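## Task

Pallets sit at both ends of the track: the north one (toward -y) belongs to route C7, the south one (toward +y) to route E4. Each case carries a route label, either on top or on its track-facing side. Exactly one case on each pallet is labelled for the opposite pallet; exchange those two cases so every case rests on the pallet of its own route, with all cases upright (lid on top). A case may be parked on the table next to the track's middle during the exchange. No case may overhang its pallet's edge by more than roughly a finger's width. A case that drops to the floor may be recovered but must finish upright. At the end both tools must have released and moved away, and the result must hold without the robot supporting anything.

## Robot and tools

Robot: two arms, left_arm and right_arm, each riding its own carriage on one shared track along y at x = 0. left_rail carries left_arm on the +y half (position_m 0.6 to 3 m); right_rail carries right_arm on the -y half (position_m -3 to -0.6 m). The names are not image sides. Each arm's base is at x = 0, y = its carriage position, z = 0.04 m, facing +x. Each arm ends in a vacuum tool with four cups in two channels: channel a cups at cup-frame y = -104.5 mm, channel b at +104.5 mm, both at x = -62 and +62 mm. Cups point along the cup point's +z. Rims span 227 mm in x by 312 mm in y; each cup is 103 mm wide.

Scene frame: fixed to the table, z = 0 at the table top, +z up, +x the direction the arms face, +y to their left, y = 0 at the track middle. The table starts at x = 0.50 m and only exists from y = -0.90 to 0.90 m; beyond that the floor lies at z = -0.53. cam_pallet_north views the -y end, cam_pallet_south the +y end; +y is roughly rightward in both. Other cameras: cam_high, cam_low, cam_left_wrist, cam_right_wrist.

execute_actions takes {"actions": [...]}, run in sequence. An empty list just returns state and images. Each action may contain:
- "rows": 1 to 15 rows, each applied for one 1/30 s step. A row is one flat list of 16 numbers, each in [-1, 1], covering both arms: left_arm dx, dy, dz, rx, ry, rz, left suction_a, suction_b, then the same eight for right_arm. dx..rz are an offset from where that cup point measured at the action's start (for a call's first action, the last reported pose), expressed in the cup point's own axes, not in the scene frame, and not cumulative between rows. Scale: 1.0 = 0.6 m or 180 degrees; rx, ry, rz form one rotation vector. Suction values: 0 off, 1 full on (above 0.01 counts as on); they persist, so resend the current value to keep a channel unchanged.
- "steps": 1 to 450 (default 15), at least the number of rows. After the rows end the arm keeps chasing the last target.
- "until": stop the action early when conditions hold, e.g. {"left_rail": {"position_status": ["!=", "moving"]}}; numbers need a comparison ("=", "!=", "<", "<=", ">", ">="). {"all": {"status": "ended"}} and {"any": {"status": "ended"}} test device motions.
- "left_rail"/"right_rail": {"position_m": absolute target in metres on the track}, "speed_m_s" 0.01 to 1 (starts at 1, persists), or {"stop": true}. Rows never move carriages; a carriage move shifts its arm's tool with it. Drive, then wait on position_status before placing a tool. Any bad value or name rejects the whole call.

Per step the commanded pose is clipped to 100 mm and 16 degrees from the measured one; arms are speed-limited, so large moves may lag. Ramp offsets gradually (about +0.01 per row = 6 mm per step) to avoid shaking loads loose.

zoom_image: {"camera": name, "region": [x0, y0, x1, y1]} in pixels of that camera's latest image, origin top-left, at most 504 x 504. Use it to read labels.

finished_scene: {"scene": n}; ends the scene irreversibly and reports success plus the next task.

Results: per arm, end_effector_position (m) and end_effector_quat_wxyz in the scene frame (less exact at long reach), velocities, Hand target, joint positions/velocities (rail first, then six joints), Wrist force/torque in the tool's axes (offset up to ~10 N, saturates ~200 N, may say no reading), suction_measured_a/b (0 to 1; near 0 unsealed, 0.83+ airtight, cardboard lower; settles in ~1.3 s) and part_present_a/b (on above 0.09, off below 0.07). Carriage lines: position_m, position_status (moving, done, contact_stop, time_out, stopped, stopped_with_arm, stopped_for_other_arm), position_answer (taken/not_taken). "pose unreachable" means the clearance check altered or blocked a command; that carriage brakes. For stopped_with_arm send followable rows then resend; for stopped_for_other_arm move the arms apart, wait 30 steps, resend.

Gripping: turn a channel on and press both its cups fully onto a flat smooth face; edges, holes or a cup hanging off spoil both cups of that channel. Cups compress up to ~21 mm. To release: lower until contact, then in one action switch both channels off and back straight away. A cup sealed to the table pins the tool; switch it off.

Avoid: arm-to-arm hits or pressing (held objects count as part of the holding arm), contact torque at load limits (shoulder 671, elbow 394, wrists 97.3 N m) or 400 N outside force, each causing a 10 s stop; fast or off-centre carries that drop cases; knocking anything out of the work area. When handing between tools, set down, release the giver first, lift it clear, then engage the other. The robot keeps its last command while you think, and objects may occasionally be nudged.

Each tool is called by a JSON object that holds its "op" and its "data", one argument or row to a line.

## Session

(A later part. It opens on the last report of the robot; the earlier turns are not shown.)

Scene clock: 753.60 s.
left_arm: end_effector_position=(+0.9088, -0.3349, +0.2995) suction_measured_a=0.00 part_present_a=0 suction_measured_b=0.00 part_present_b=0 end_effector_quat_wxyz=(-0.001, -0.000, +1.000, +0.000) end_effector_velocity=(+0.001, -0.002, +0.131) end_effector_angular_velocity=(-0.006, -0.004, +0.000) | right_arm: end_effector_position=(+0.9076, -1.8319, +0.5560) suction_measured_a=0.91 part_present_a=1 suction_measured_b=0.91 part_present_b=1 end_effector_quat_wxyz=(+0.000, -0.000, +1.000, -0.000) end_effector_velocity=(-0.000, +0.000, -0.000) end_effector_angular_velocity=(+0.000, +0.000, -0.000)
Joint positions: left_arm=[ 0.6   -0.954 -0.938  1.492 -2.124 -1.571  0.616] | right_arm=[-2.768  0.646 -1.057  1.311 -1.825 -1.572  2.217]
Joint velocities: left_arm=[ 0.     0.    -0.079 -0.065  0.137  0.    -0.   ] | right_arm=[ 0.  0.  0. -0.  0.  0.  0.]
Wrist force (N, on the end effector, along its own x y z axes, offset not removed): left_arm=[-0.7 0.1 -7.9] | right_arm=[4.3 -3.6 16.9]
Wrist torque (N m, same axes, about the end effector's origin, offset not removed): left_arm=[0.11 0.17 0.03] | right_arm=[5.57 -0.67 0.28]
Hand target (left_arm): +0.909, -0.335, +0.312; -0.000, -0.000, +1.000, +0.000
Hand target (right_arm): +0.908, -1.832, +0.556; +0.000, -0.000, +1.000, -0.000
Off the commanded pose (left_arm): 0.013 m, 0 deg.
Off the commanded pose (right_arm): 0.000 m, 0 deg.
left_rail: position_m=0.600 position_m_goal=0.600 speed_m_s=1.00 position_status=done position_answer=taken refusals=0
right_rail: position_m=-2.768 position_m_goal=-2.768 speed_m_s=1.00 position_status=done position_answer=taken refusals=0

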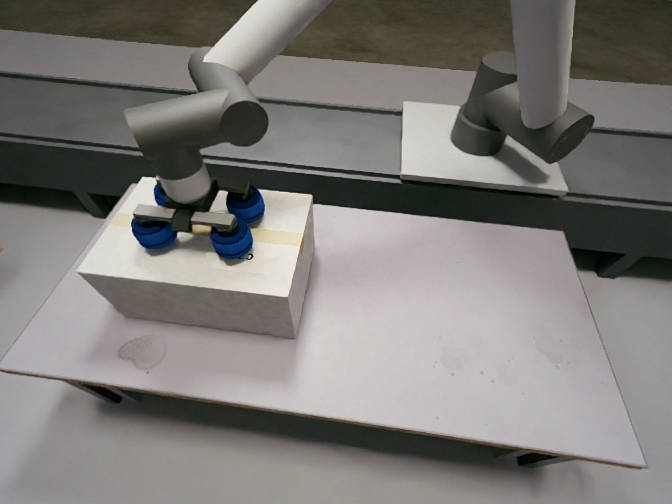

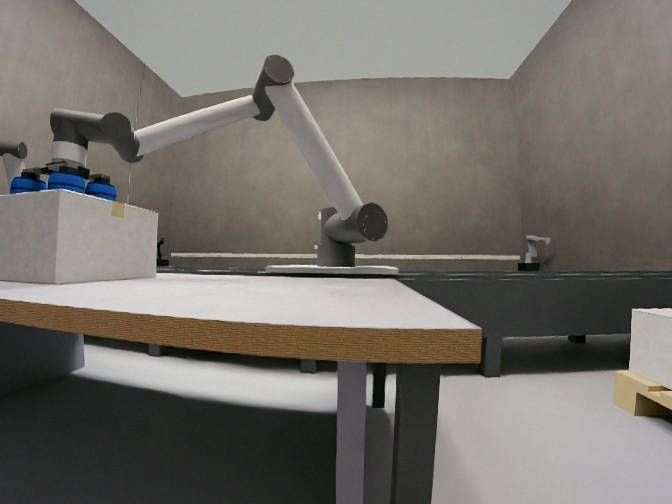

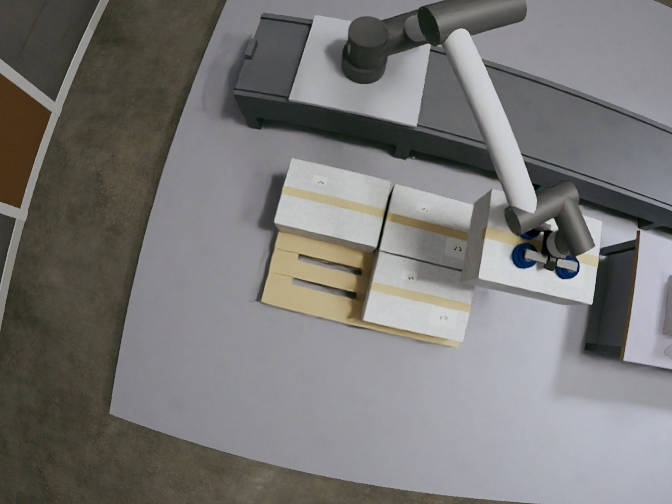

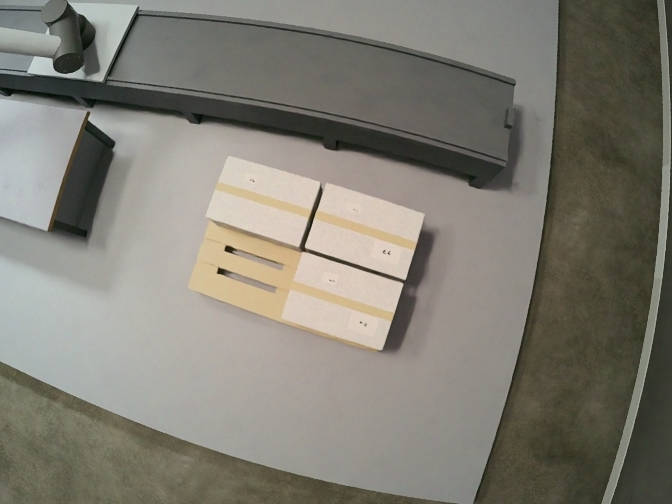

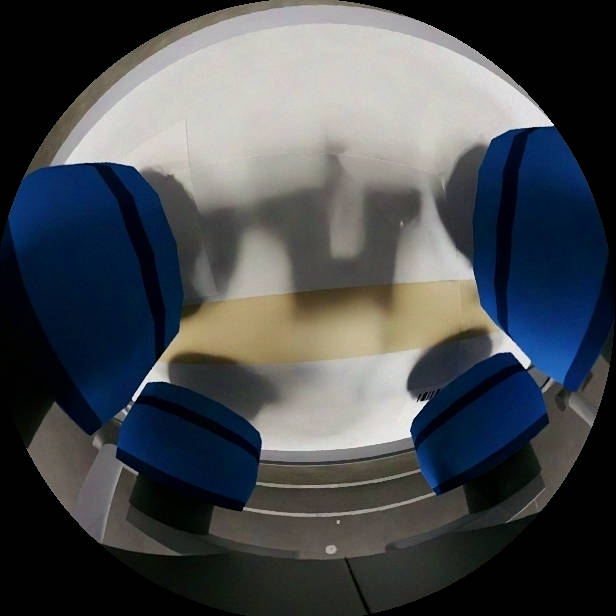

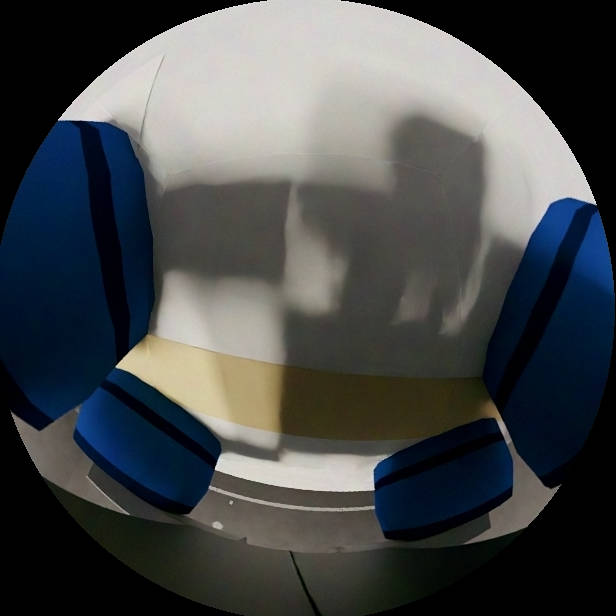

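{"op": "execute_actions", "data": {
  "actions": [
    {"left_rail":{"position_m":2.25},"steps":1}
  ]
}}

Scene clock: 760.10 s.
left_arm: end_effector_position=(+0.9089, -0.3350, +0.3122) suction_measured_a=0.00 part_present_a=0 suction_measured_b=0.00 part_present_b=0 end_effector_quat_wxyz=(-0.000, -0.000, +1.000, +0.000) end_effector_velocity=(+0.000, +0.000, +0.000) end_effector_angular_velocity=(-0.000, -0.000, +0.000) | right_arm: end_effector_position=(+0.9076, -1.8319, +0.5560) suction_measured_a=0.91 part_present_a=1 suction_measured_b=0.91 part_present_b=1 end_effector_quat_wxyz=(+0.000, -0.000, +1.000, -0.000) end_effector_velocity=(-0.000, +0.000, -0.000) end_effector_angular_velocity=(+0.000, +0.000, +0.000)
Joint positions: left_arm=[ 0.6   -0.954 -0.946  1.486 -2.11  -1.571  0.616] | right_arm=[-2.768  0.646 -1.057  1.311 -1.825 -1.572  2.217]
Joint velocities: left_arm=[ 0. -0. -0. -0. -0.  0. -0.] | right_arm=[ 0.  0.  0. -0.  0.  0. -0.]
Wrist force (N, on the end effector, along its own x y z axes, offset not removed): left_arm=[1.7 -0.3 -6.0] | right_arm=[1.8 -5.5 17.1]
Wrist torque (N m, same axes, about the end effector's origin, offset not removed): left_arm=[0.12 -0.12 -0.09] | right_arm=[5.55 -0.20 0.30]
Hand target (left_arm): +0.909, -0.333, +0.312; -0.000, -0.000, +1.000, +0.000
Hand target (right_arm): +0.908, -1.832, +0.556; +0.000, -0.000, +1.000, -0.000
Off the commanded pose (left_arm): 0.000 m, 0 deg.
Off the commanded pose (right_arm): 0.000 m, 0 deg.
left_rail: position_m=0.600 position_m_goal=2.250 speed_m_s=1.00 position_status=moving position_answer=taken refusals=0
right_rail: position_m=-2.768 position_m_goal=-2.768 speed_m_s=1.00 position_status=done position_answer=taken refusals=0

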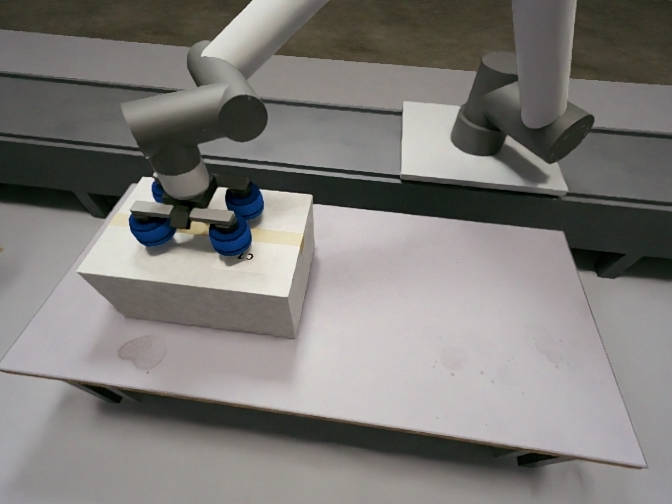

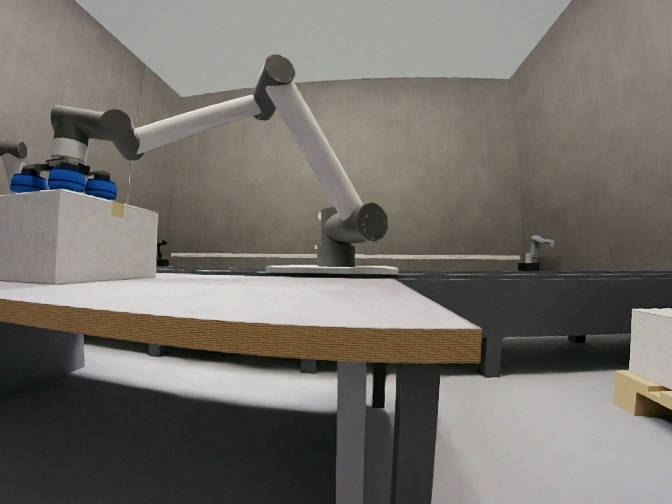

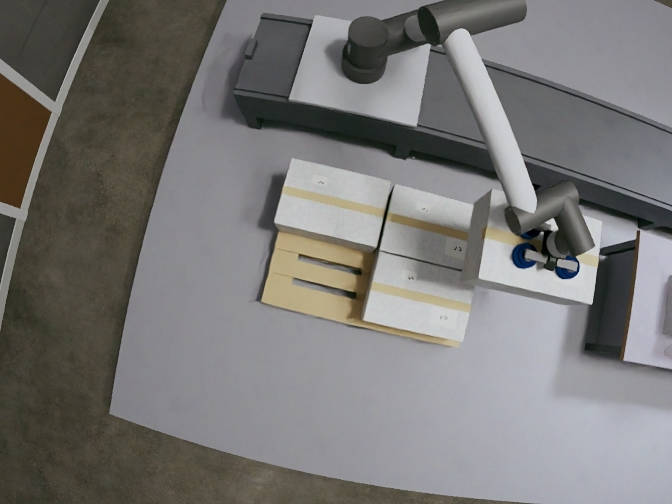

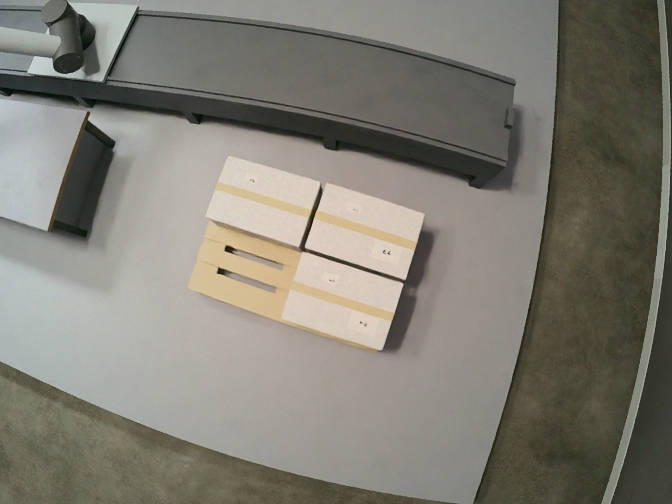

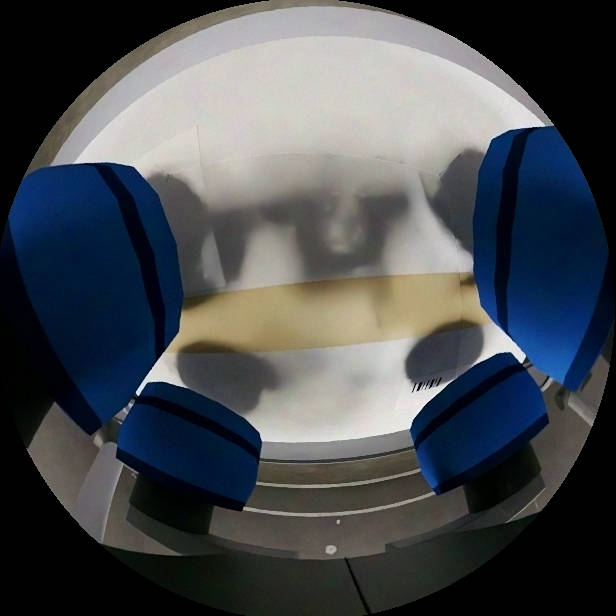

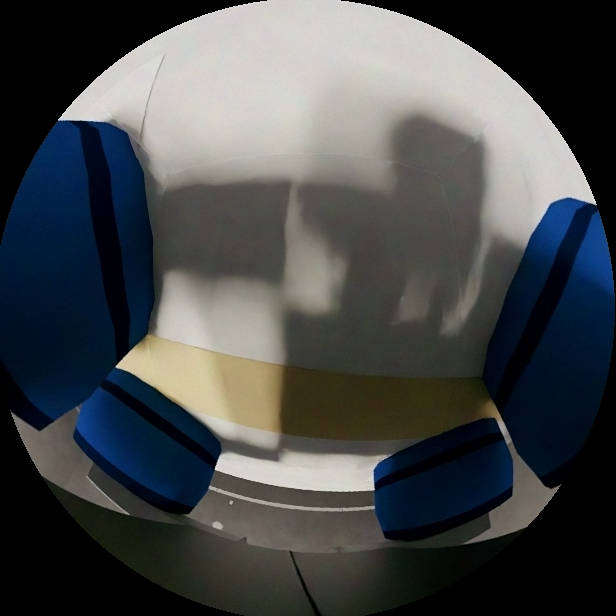

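{"op": "zoom_image", "data": {
  "camera": "cam_high",
  "region": [70, 165, 325, 345]
}}

Region (70, 165, 325, 345) of cam_high's 672x504 image, scaled by 1.976, with more detail than that image has; it fills the top 356 rows of this view, and the rest is white.

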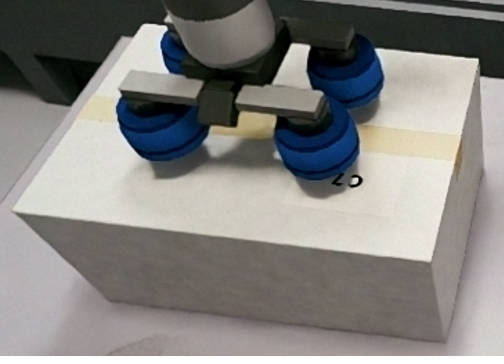

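{"op": "execute_actions", "data": {
  "actions": []
}}

Scene clock: 777.40 s.
left_arm: end_effector_position=(+0.9089, +1.3151, +0.3123) suction_measured_a=0.00 part_present_a=0 suction_measured_b=0.00 part_present_b=0 end_effector_quat_wxyz=(-0.000, -0.000, +1.000, +0.000) end_effector_velocity=(+0.000, +0.000, +0.000) end_effector_angular_velocity=(-0.000, -0.000, +0.000) | right_arm: end_effector_position=(+0.9076, -1.8319, +0.5560) suction_measured_a=0.91 part_present_a=1 suction_measured_b=0.91 part_present_b=1 end_effector_quat_wxyz=(+0.000, -0.000, +1.000, -0.000) end_effector_velocity=(+0.000, -0.000, -0.000) end_effector_angular_velocity=(-0.000, +0.000, -0.000)
Joint positions: left_arm=[ 2.25  -0.954 -0.946  1.486 -2.11  -1.571  0.616] | right_arm=[-2.768  0.646 -1.057  1.311 -1.825 -1.572  2.217]
Joint velocities: left_arm=[ 0.  0. -0. -0. -0.  0. -0.] | right_arm=[ 0. -0.  0. -0.  0. -0.  0.]
Wrist force (N, on the end effector, along its own x y z axes, offset not removed): left_arm=[0.8 -5.1 -6.5] | right_arm=[1.5 -3.2 14.2]
Wrist torque (N m, same axes, about the end effector's origin, offset not removed): left_arm=[-0.51 0.00 -0.08] | right_arm=[5.70 -0.26 0.48]
Hand target (left_arm): +0.909, +1.315, +0.312; -0.000, -0.000, +1.000, +0.000
Hand target (right_arm): +0.908, -1.832, +0.556; +0.000, -0.000, +1.000, -0.000
Off the commanded pose (left_arm): 0.000 m, 0 deg.
Off the commanded pose (right_arm): 0.000 m, 0 deg.
left_rail: position_m=2.250 position_m_goal=2.250 speed_m_s=1.00 position_status=done position_answer=taken refusals=0
right_rail: position_m=-2.768 position_m_goal=-2.768 speed_m_s=1.00 position_status=done position_answer=taken refusals=0

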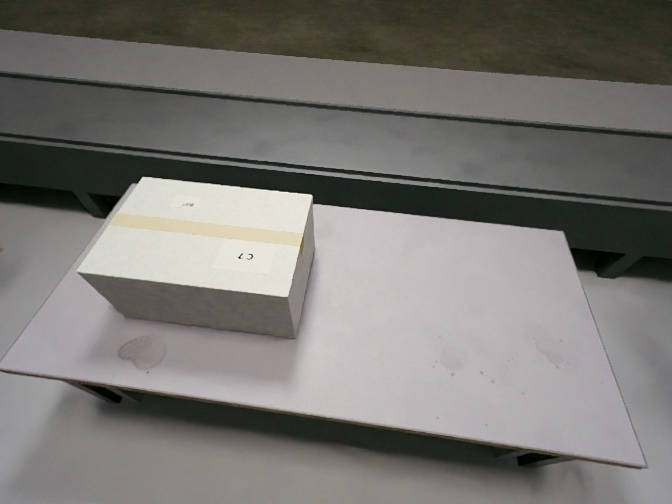

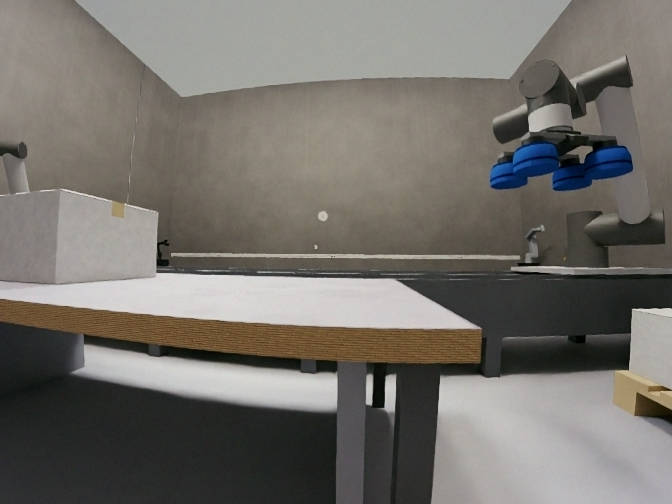

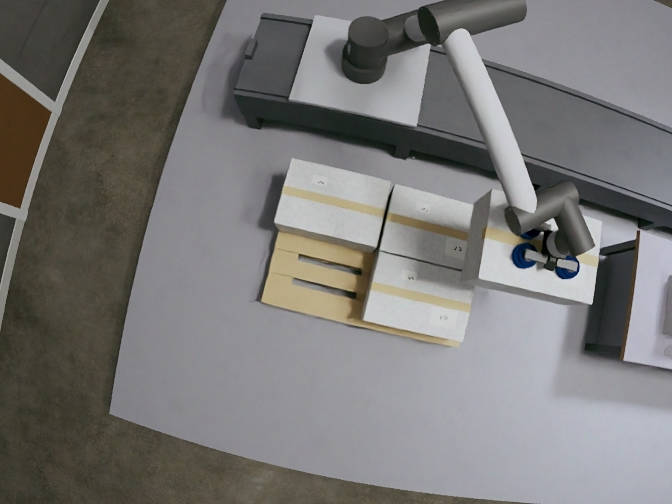

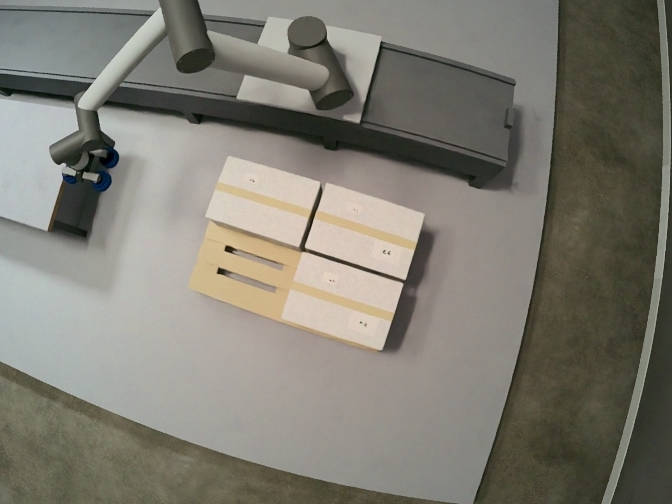

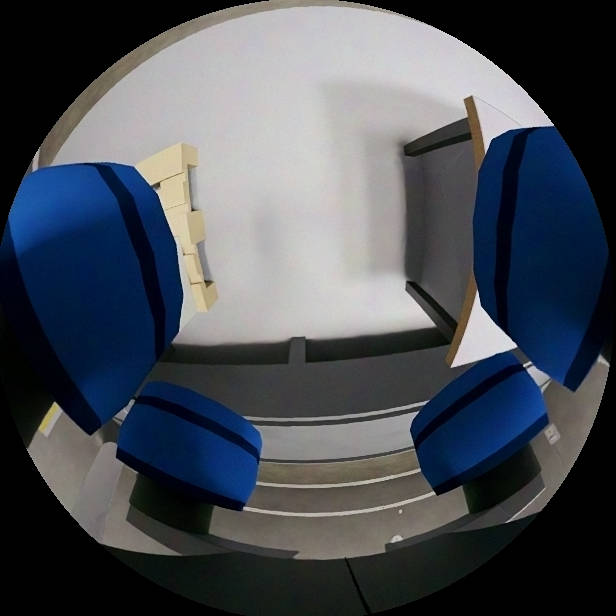

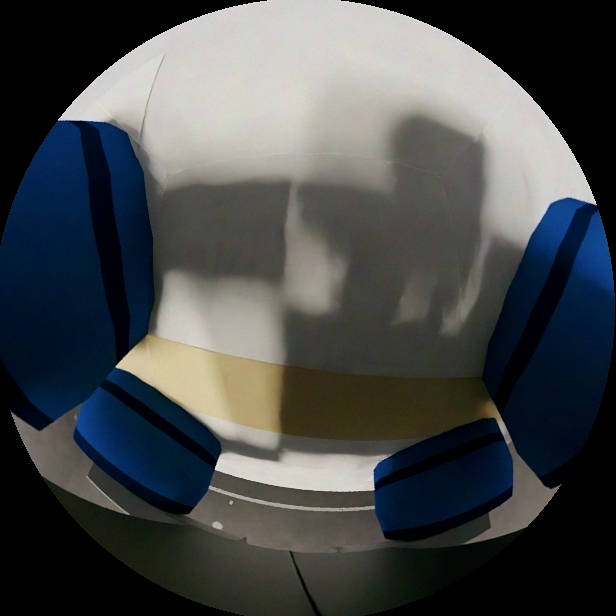

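{"op": "execute_actions", "data": {
  "actions": [
    {"right_rail":{"position_m":-0.6,"speed_m_s":0.7},"steps":1}
  ]
}}

Scene clock: 787.07 s.
left_arm: end_effector_position=(+0.9090, +1.3151, +0.3123) suction_measured_a=0.00 part_present_a=0 suction_measured_b=0.00 part_present_b=0 end_effector_quat_wxyz=(-0.000, -0.000, +1.000, +0.000) end_effector_velocity=(+0.000, +0.000, -0.000) end_effector_angular_velocity=(+0.000, +0.000, +0.000) | right_arm: end_effector_position=(+0.9076, -1.8319, +0.5560) suction_measured_a=0.91 part_present_a=1 suction_measured_b=0.91 part_present_b=1 end_effector_quat_wxyz=(+0.000, -0.000, +1.000, -0.000) end_effector_velocity=(+0.000, -0.000, -0.000) end_effector_angular_velocity=(-0.000, -0.000, -0.000)
Joint positions: left_arm=[ 2.25  -0.954 -0.946  1.486 -2.11  -1.571  0.616] | right_arm=[-2.768  0.646 -1.057  1.311 -1.825 -1.572  2.217]
Joint velocities: left_arm=[ 0.  0.  0. -0.  0.  0. -0.] | right_arm=[ 0. -0.  0. -0. -0. -0.  0.]
Wrist force (N, on the end effector, along its own x y z axes, offset not removed): left_arm=[1.4 -8.3 -1.5] | right_arm=[2.8 -5.8 15.1]
Wrist torque (N m, same axes, about the end effector's origin, offset not removed): left_arm=[-1.01 0.15 -0.13] | right_arm=[5.44 -0.35 0.56]
Hand target (left_arm): +0.909, +1.315, +0.312; -0.000, -0.000, +1.000, +0.000
Hand target (right_arm): +0.908, -1.830, +0.556; +0.000, -0.000, +1.000, -0.000
Off the commanded pose (left_arm): 0.000 m, 0 deg.
Off the commanded pose (right_arm): 0.000 m, 0 deg.
left_rail: position_m=2.250 position_m_goal=2.250 speed_m_s=1.00 position_status=done position_answer=taken refusals=0
right_rail: position_m=-2.768 position_m_goal=-0.600 speed_m_s=0.70 position_status=moving position_answer=taken refusals=0

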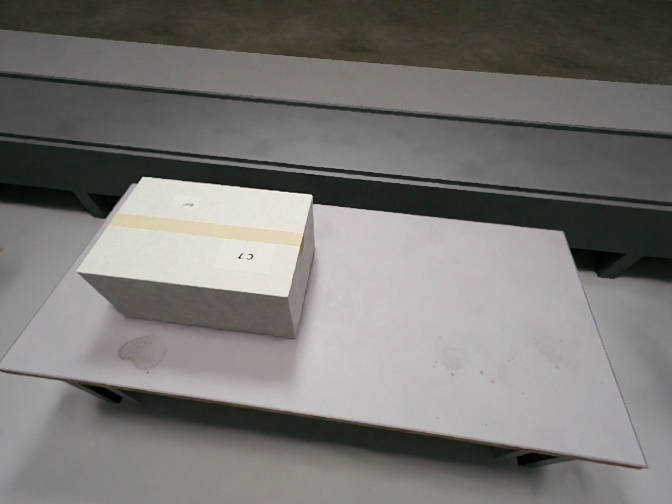

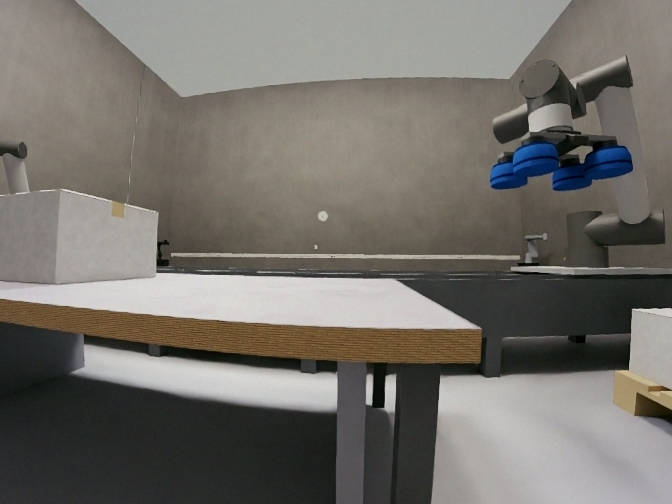

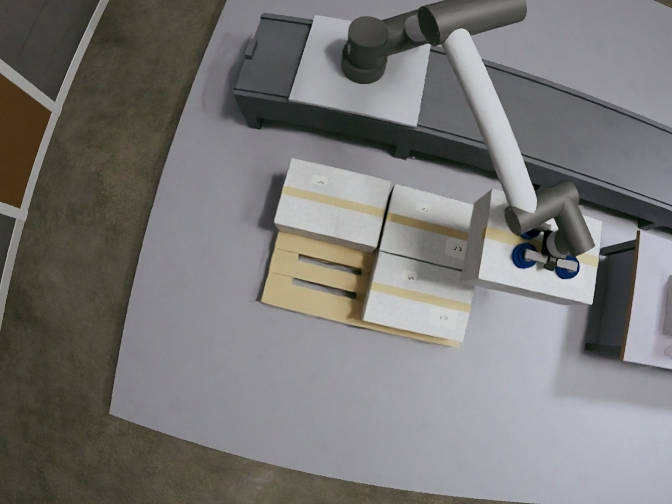

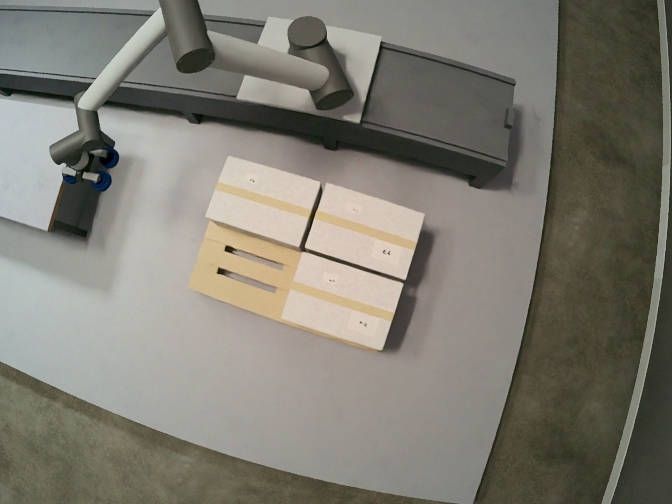

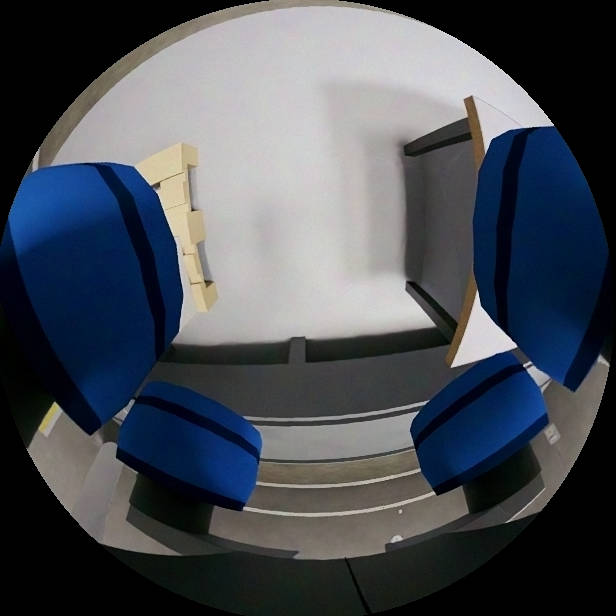

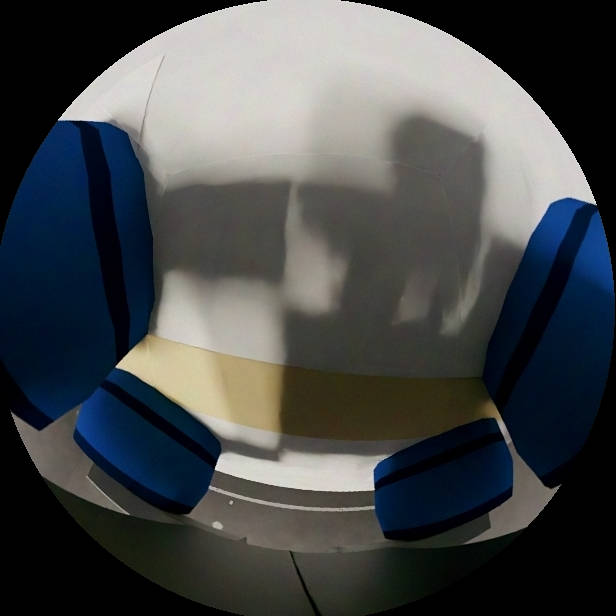

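{"op": "execute_actions", "data": {
  "actions": []
}}

Scene clock: 885.03 s.
left_arm: end_effector_position=(+0.9090, +1.3151, +0.3123) suction_measured_a=0.00 part_present_a=0 suction_measured_b=0.00 part_present_b=0 end_effector_quat_wxyz=(-0.000, -0.000, +1.000, +0.000) end_effector_velocity=(-0.000, +0.000, +0.000) end_effector_angular_velocity=(-0.000, -0.000, +0.000) | right_arm: end_effector_position=(+0.9076, +0.3361, +0.5560) suction_measured_a=0.91 part_present_a=1 suction_measured_b=0.91 part_present_b=1 end_effector_quat_wxyz=(+0.000, -0.000, +1.000, -0.000) end_effector_velocity=(-0.000, -0.000, +0.000) end_effector_angular_velocity=(+0.000, -0.000, -0.000)
Joint positions: left_arm=[ 2.25  -0.954 -0.946  1.486 -2.11  -1.571  0.616] | right_arm=[-0.6    0.646 -1.057  1.311 -1.825 -1.572  2.217]
Joint velocities: left_arm=[ 0.  0. -0.  0. -0. -0. -0.] | right_arm=[ 0.  0. -0.  0. -0. -0.  0.]
Wrist force (N, on the end effector, along its own x y z axes, offset not removed): left_arm=[0.7 -3.3 -1.5] | right_arm=[3.4 -8.7 14.0]
Wrist torque (N m, same axes, about the end effector's origin, offset not removed): left_arm=[-0.23 0.16 0.04] | right_arm=[5.17 -0.66 0.40]
Hand target (left_arm): +0.909, +1.315, +0.312; -0.000, -0.000, +1.000, +0.000
Hand target (right_arm): +0.908, +0.336, +0.556; +0.000, -0.000, +1.000, -0.000
Off the commanded pose (left_arm): 0.000 m, 0 deg.
Off the commanded pose (right_arm): 0.000 m, 0 deg.
left_rail: position_m=2.250 position_m_goal=2.250 speed_m_s=1.00 position_status=done position_answer=taken refusals=0
right_rail: position_m=-0.600 position_m_goal=-0.600 speed_m_s=0.70 position_status=done position_answer=taken refusals=0

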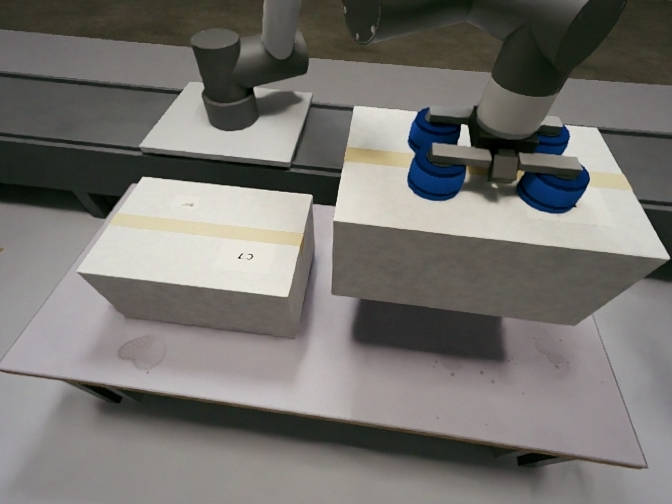

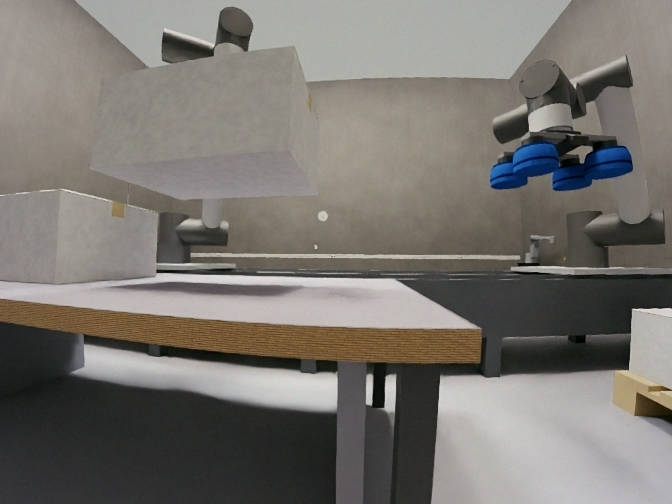

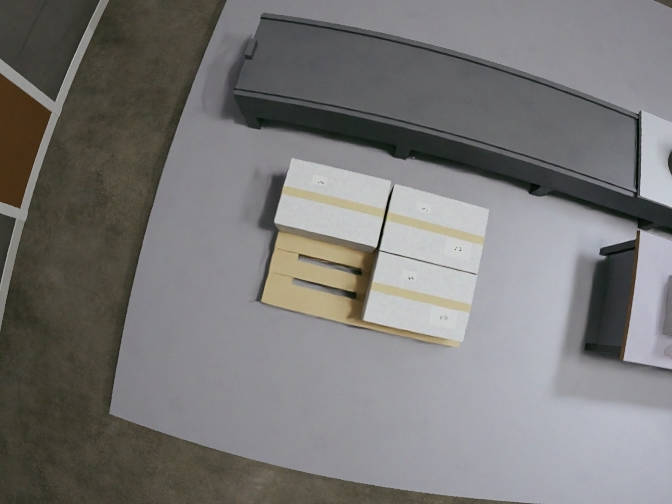

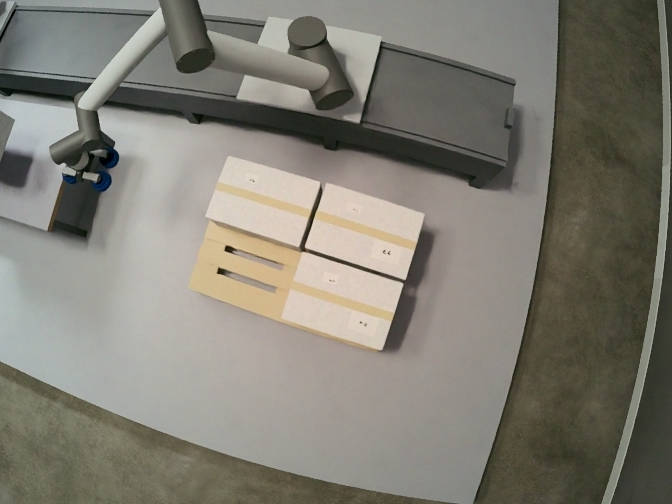

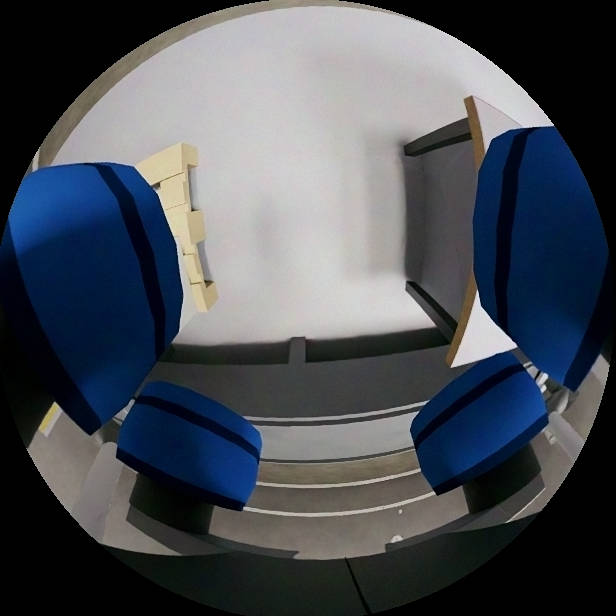

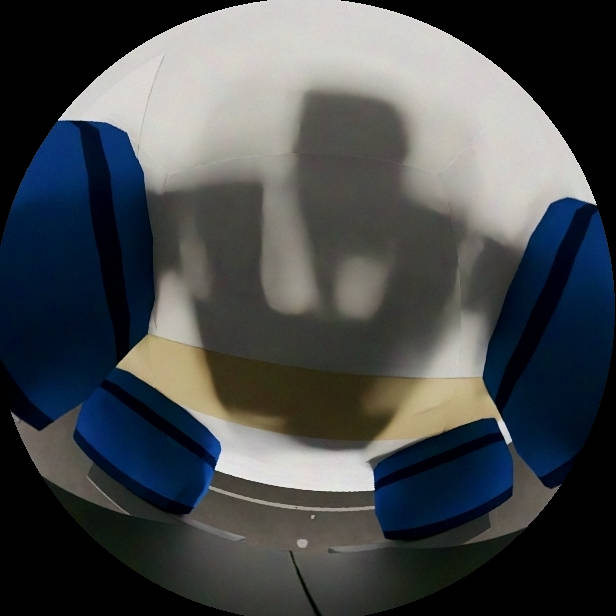

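{"op": "execute_actions", "data": {
  "actions": [
    {"rows":[
[0,0,0,0,0,0,0,0, 0,0,0.0021,0,0,0,1,1],
[0,0,0,0,0,0,0,0, 0,0,0.0085,0,0,0,1,1],
[0,0,0,0,0,0,0,0, 0,0,0.0189,0,0,0,1,1],
[0,0,0,0,0,0,0,0, 0,0,0.0333,0,0,0,1,1],
[0,0,0,0,0,0,0,0, 0,0,0.0513,0,0,0,1,1],
[0,0,0,0,0,0,0,0, 0,0,0.0727,0,0,0,1,1],
[0,0,0,0,0,0,0,0, 0,0,0.0972,0,0,0,1,1],
[0,0,0,0,0,0,0,0, 0,0,0.1242,0,0,0,1,1],
[0,0,0,0,0,0,0,0, 0,0,0.1533,0,0,0,1,1]
],"steps":9},
    {"rows":[
[0,0,0,0,0,0,0,0, 0,0,0.1232,0,0,0,1,1],
[0,0,0,0,0,0,0,0, 0,0,0.1550,0,0,0,1,1],
[0,0,0,0,0,0,0,0, 0,0,0.1874,0,0,0,1,1],
[0,0,0,0,0,0,0,0, 0,0,0.2198,0,0,0,1,1],
[0,0,0,0,0,0,0,0, 0,0,0.2517,0,0,0,1,1],
[0,0,0,0,0,0,0,0, 0,0,0.2825,0,0,0,1,1],
[0,0,0,0,0,0,0,0, 0,0,0.3116,0,0,0,1,1],
[0,0,0,0,0,0,0,0, 0,0,0.3386,0,0,0,1,1],
[0,0,0,0,0,0,0,0, 0,0,0.3630,0,0,0,1,1],
[0,0,0,0,0,0,0,0, 0,0,0.3845,0,0,0,1,1],
[0,0,0,0,0,0,0,0, 0,0,0.4025,0,0,0,1,1],
[0,0,0,0,0,0,0,0, 0,0,0.4169,0,0,0,1,1],
[0,0,0,0,0,0,0,0, 0,0,0.4273,0,0,0,1,1],
[0,0,0,0,0,0,0,0, 0,0,0.4337,0,0,0,1,1],
[0,0,0,0,0,0,0,0, 0,0,0.4358,0,0,0,1,1]
],"steps":16}
  ]
}}

Scene clock: 917.97 s.
left_arm: end_effector_position=(+0.9090, +1.3151, +0.3123) suction_measured_a=0.00 part_present_a=0 suction_measured_b=0.00 part_present_b=0 end_effector_quat_wxyz=(-0.000, -0.000, +1.000, +0.000) end_effector_velocity=(+0.000, +0.000, +0.000) end_effector_angular_velocity=(-0.000, -0.000, +0.000) | right_arm: end_effector_position=(+0.9047, +0.3330, +0.2741) suction_measured_a=0.91 part_present_a=1 suction_measured_b=0.91 part_present_b=1 end_effector_quat_wxyz=(-0.001, -0.000, +1.000, -0.002) end_effector_velocity=(+0.013, +0.010, -0.208) end_effector_angular_velocity=(+0.013, -0.018, +0.000)
Joint positions: left_arm=[ 2.25  -0.954 -0.946  1.486 -2.11  -1.571  0.616] | right_arm=[-0.6    0.646 -0.926  1.51  -2.151 -1.572  2.216]
Joint velocities: left_arm=[ 0.  0. -0.  0.  0. -0. -0.] | right_arm=[ 0.     0.     0.146  0.078 -0.246  0.    -0.   ]
Wrist force (N, on the end effector, along its own x y z axes, offset not removed): left_arm=[1.6 -3.5 -3.3] | right_arm=[2.3 -3.5 52.5]
Wrist torque (N m, same axes, about the end effector's origin, offset not removed): left_arm=[-0.18 -0.06 -0.09] | right_arm=[7.18 -0.55 0.46]
Hand target (left_arm): +0.909, +1.315, +0.312; -0.000, -0.000, +1.000, +0.000
Hand target (right_arm): +0.907, +0.334, +0.257; -0.000, -0.000, +1.000, -0.001
Off the commanded pose (left_arm): 0.000 m, 0 deg.
Off the commanded pose (right_arm): 0.018 m, 0 deg.
left_rail: position_m=2.250 position_m_goal=2.250 speed_m_s=1.00 position_status=done position_answer=taken refusals=0
right_rail: position_m=-0.600 position_m_goal=-0.600 speed_m_s=0.70 position_status=done position_answer=taken refusals=0

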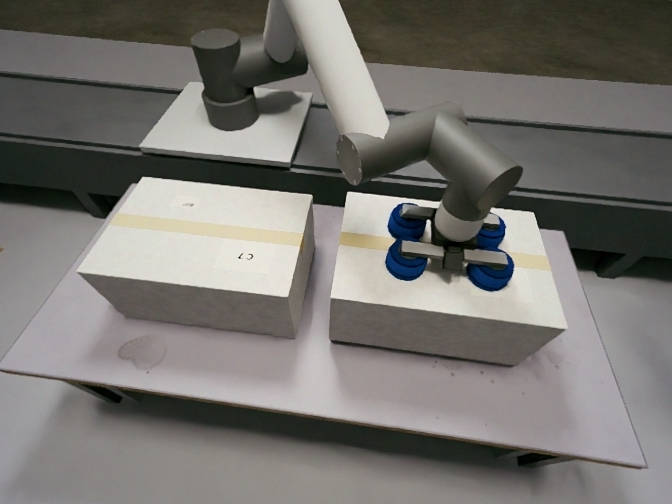

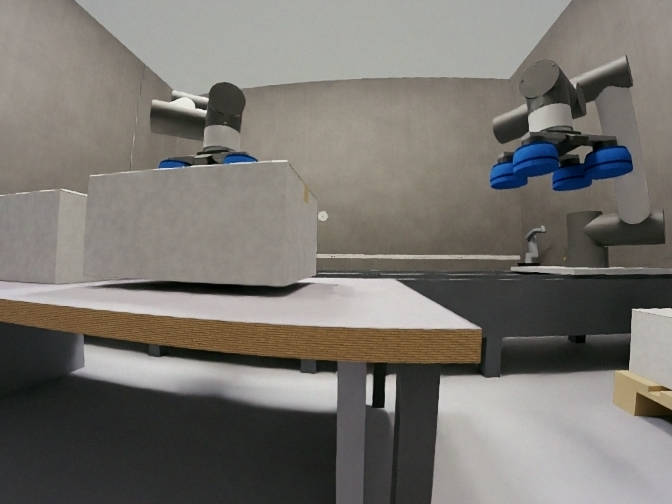

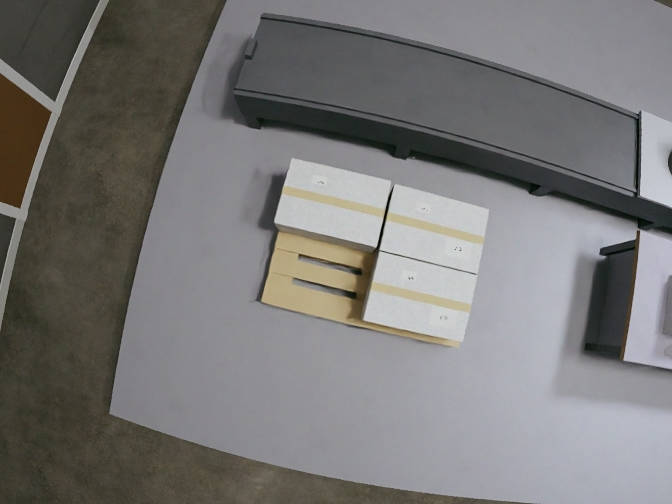

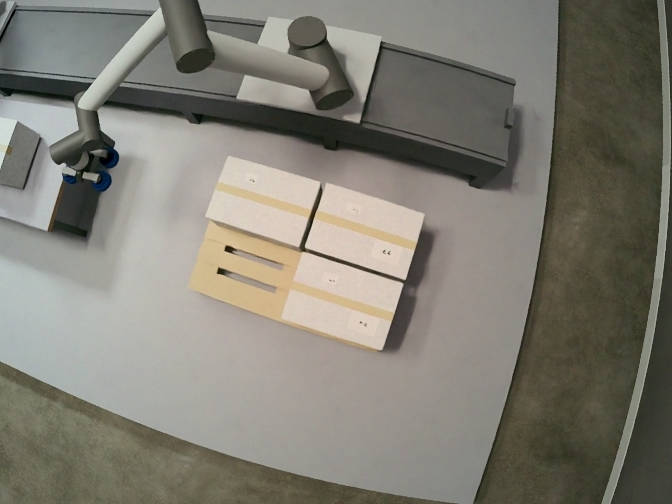

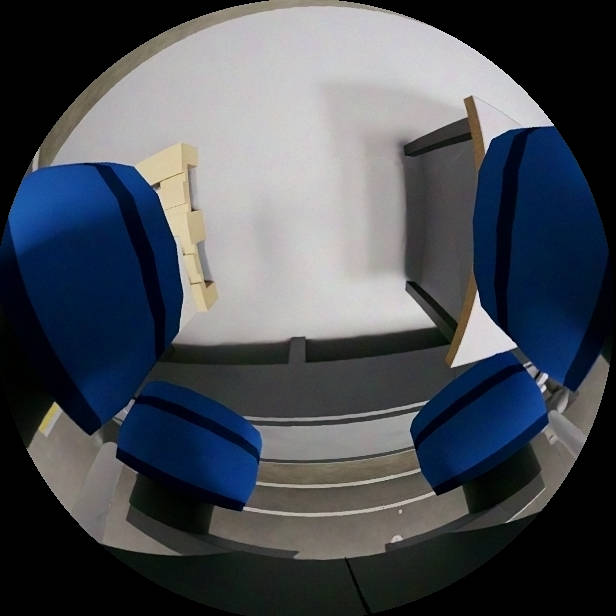

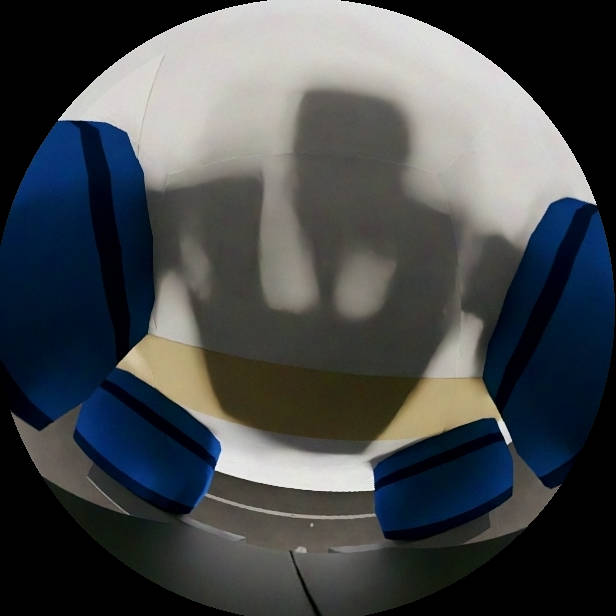

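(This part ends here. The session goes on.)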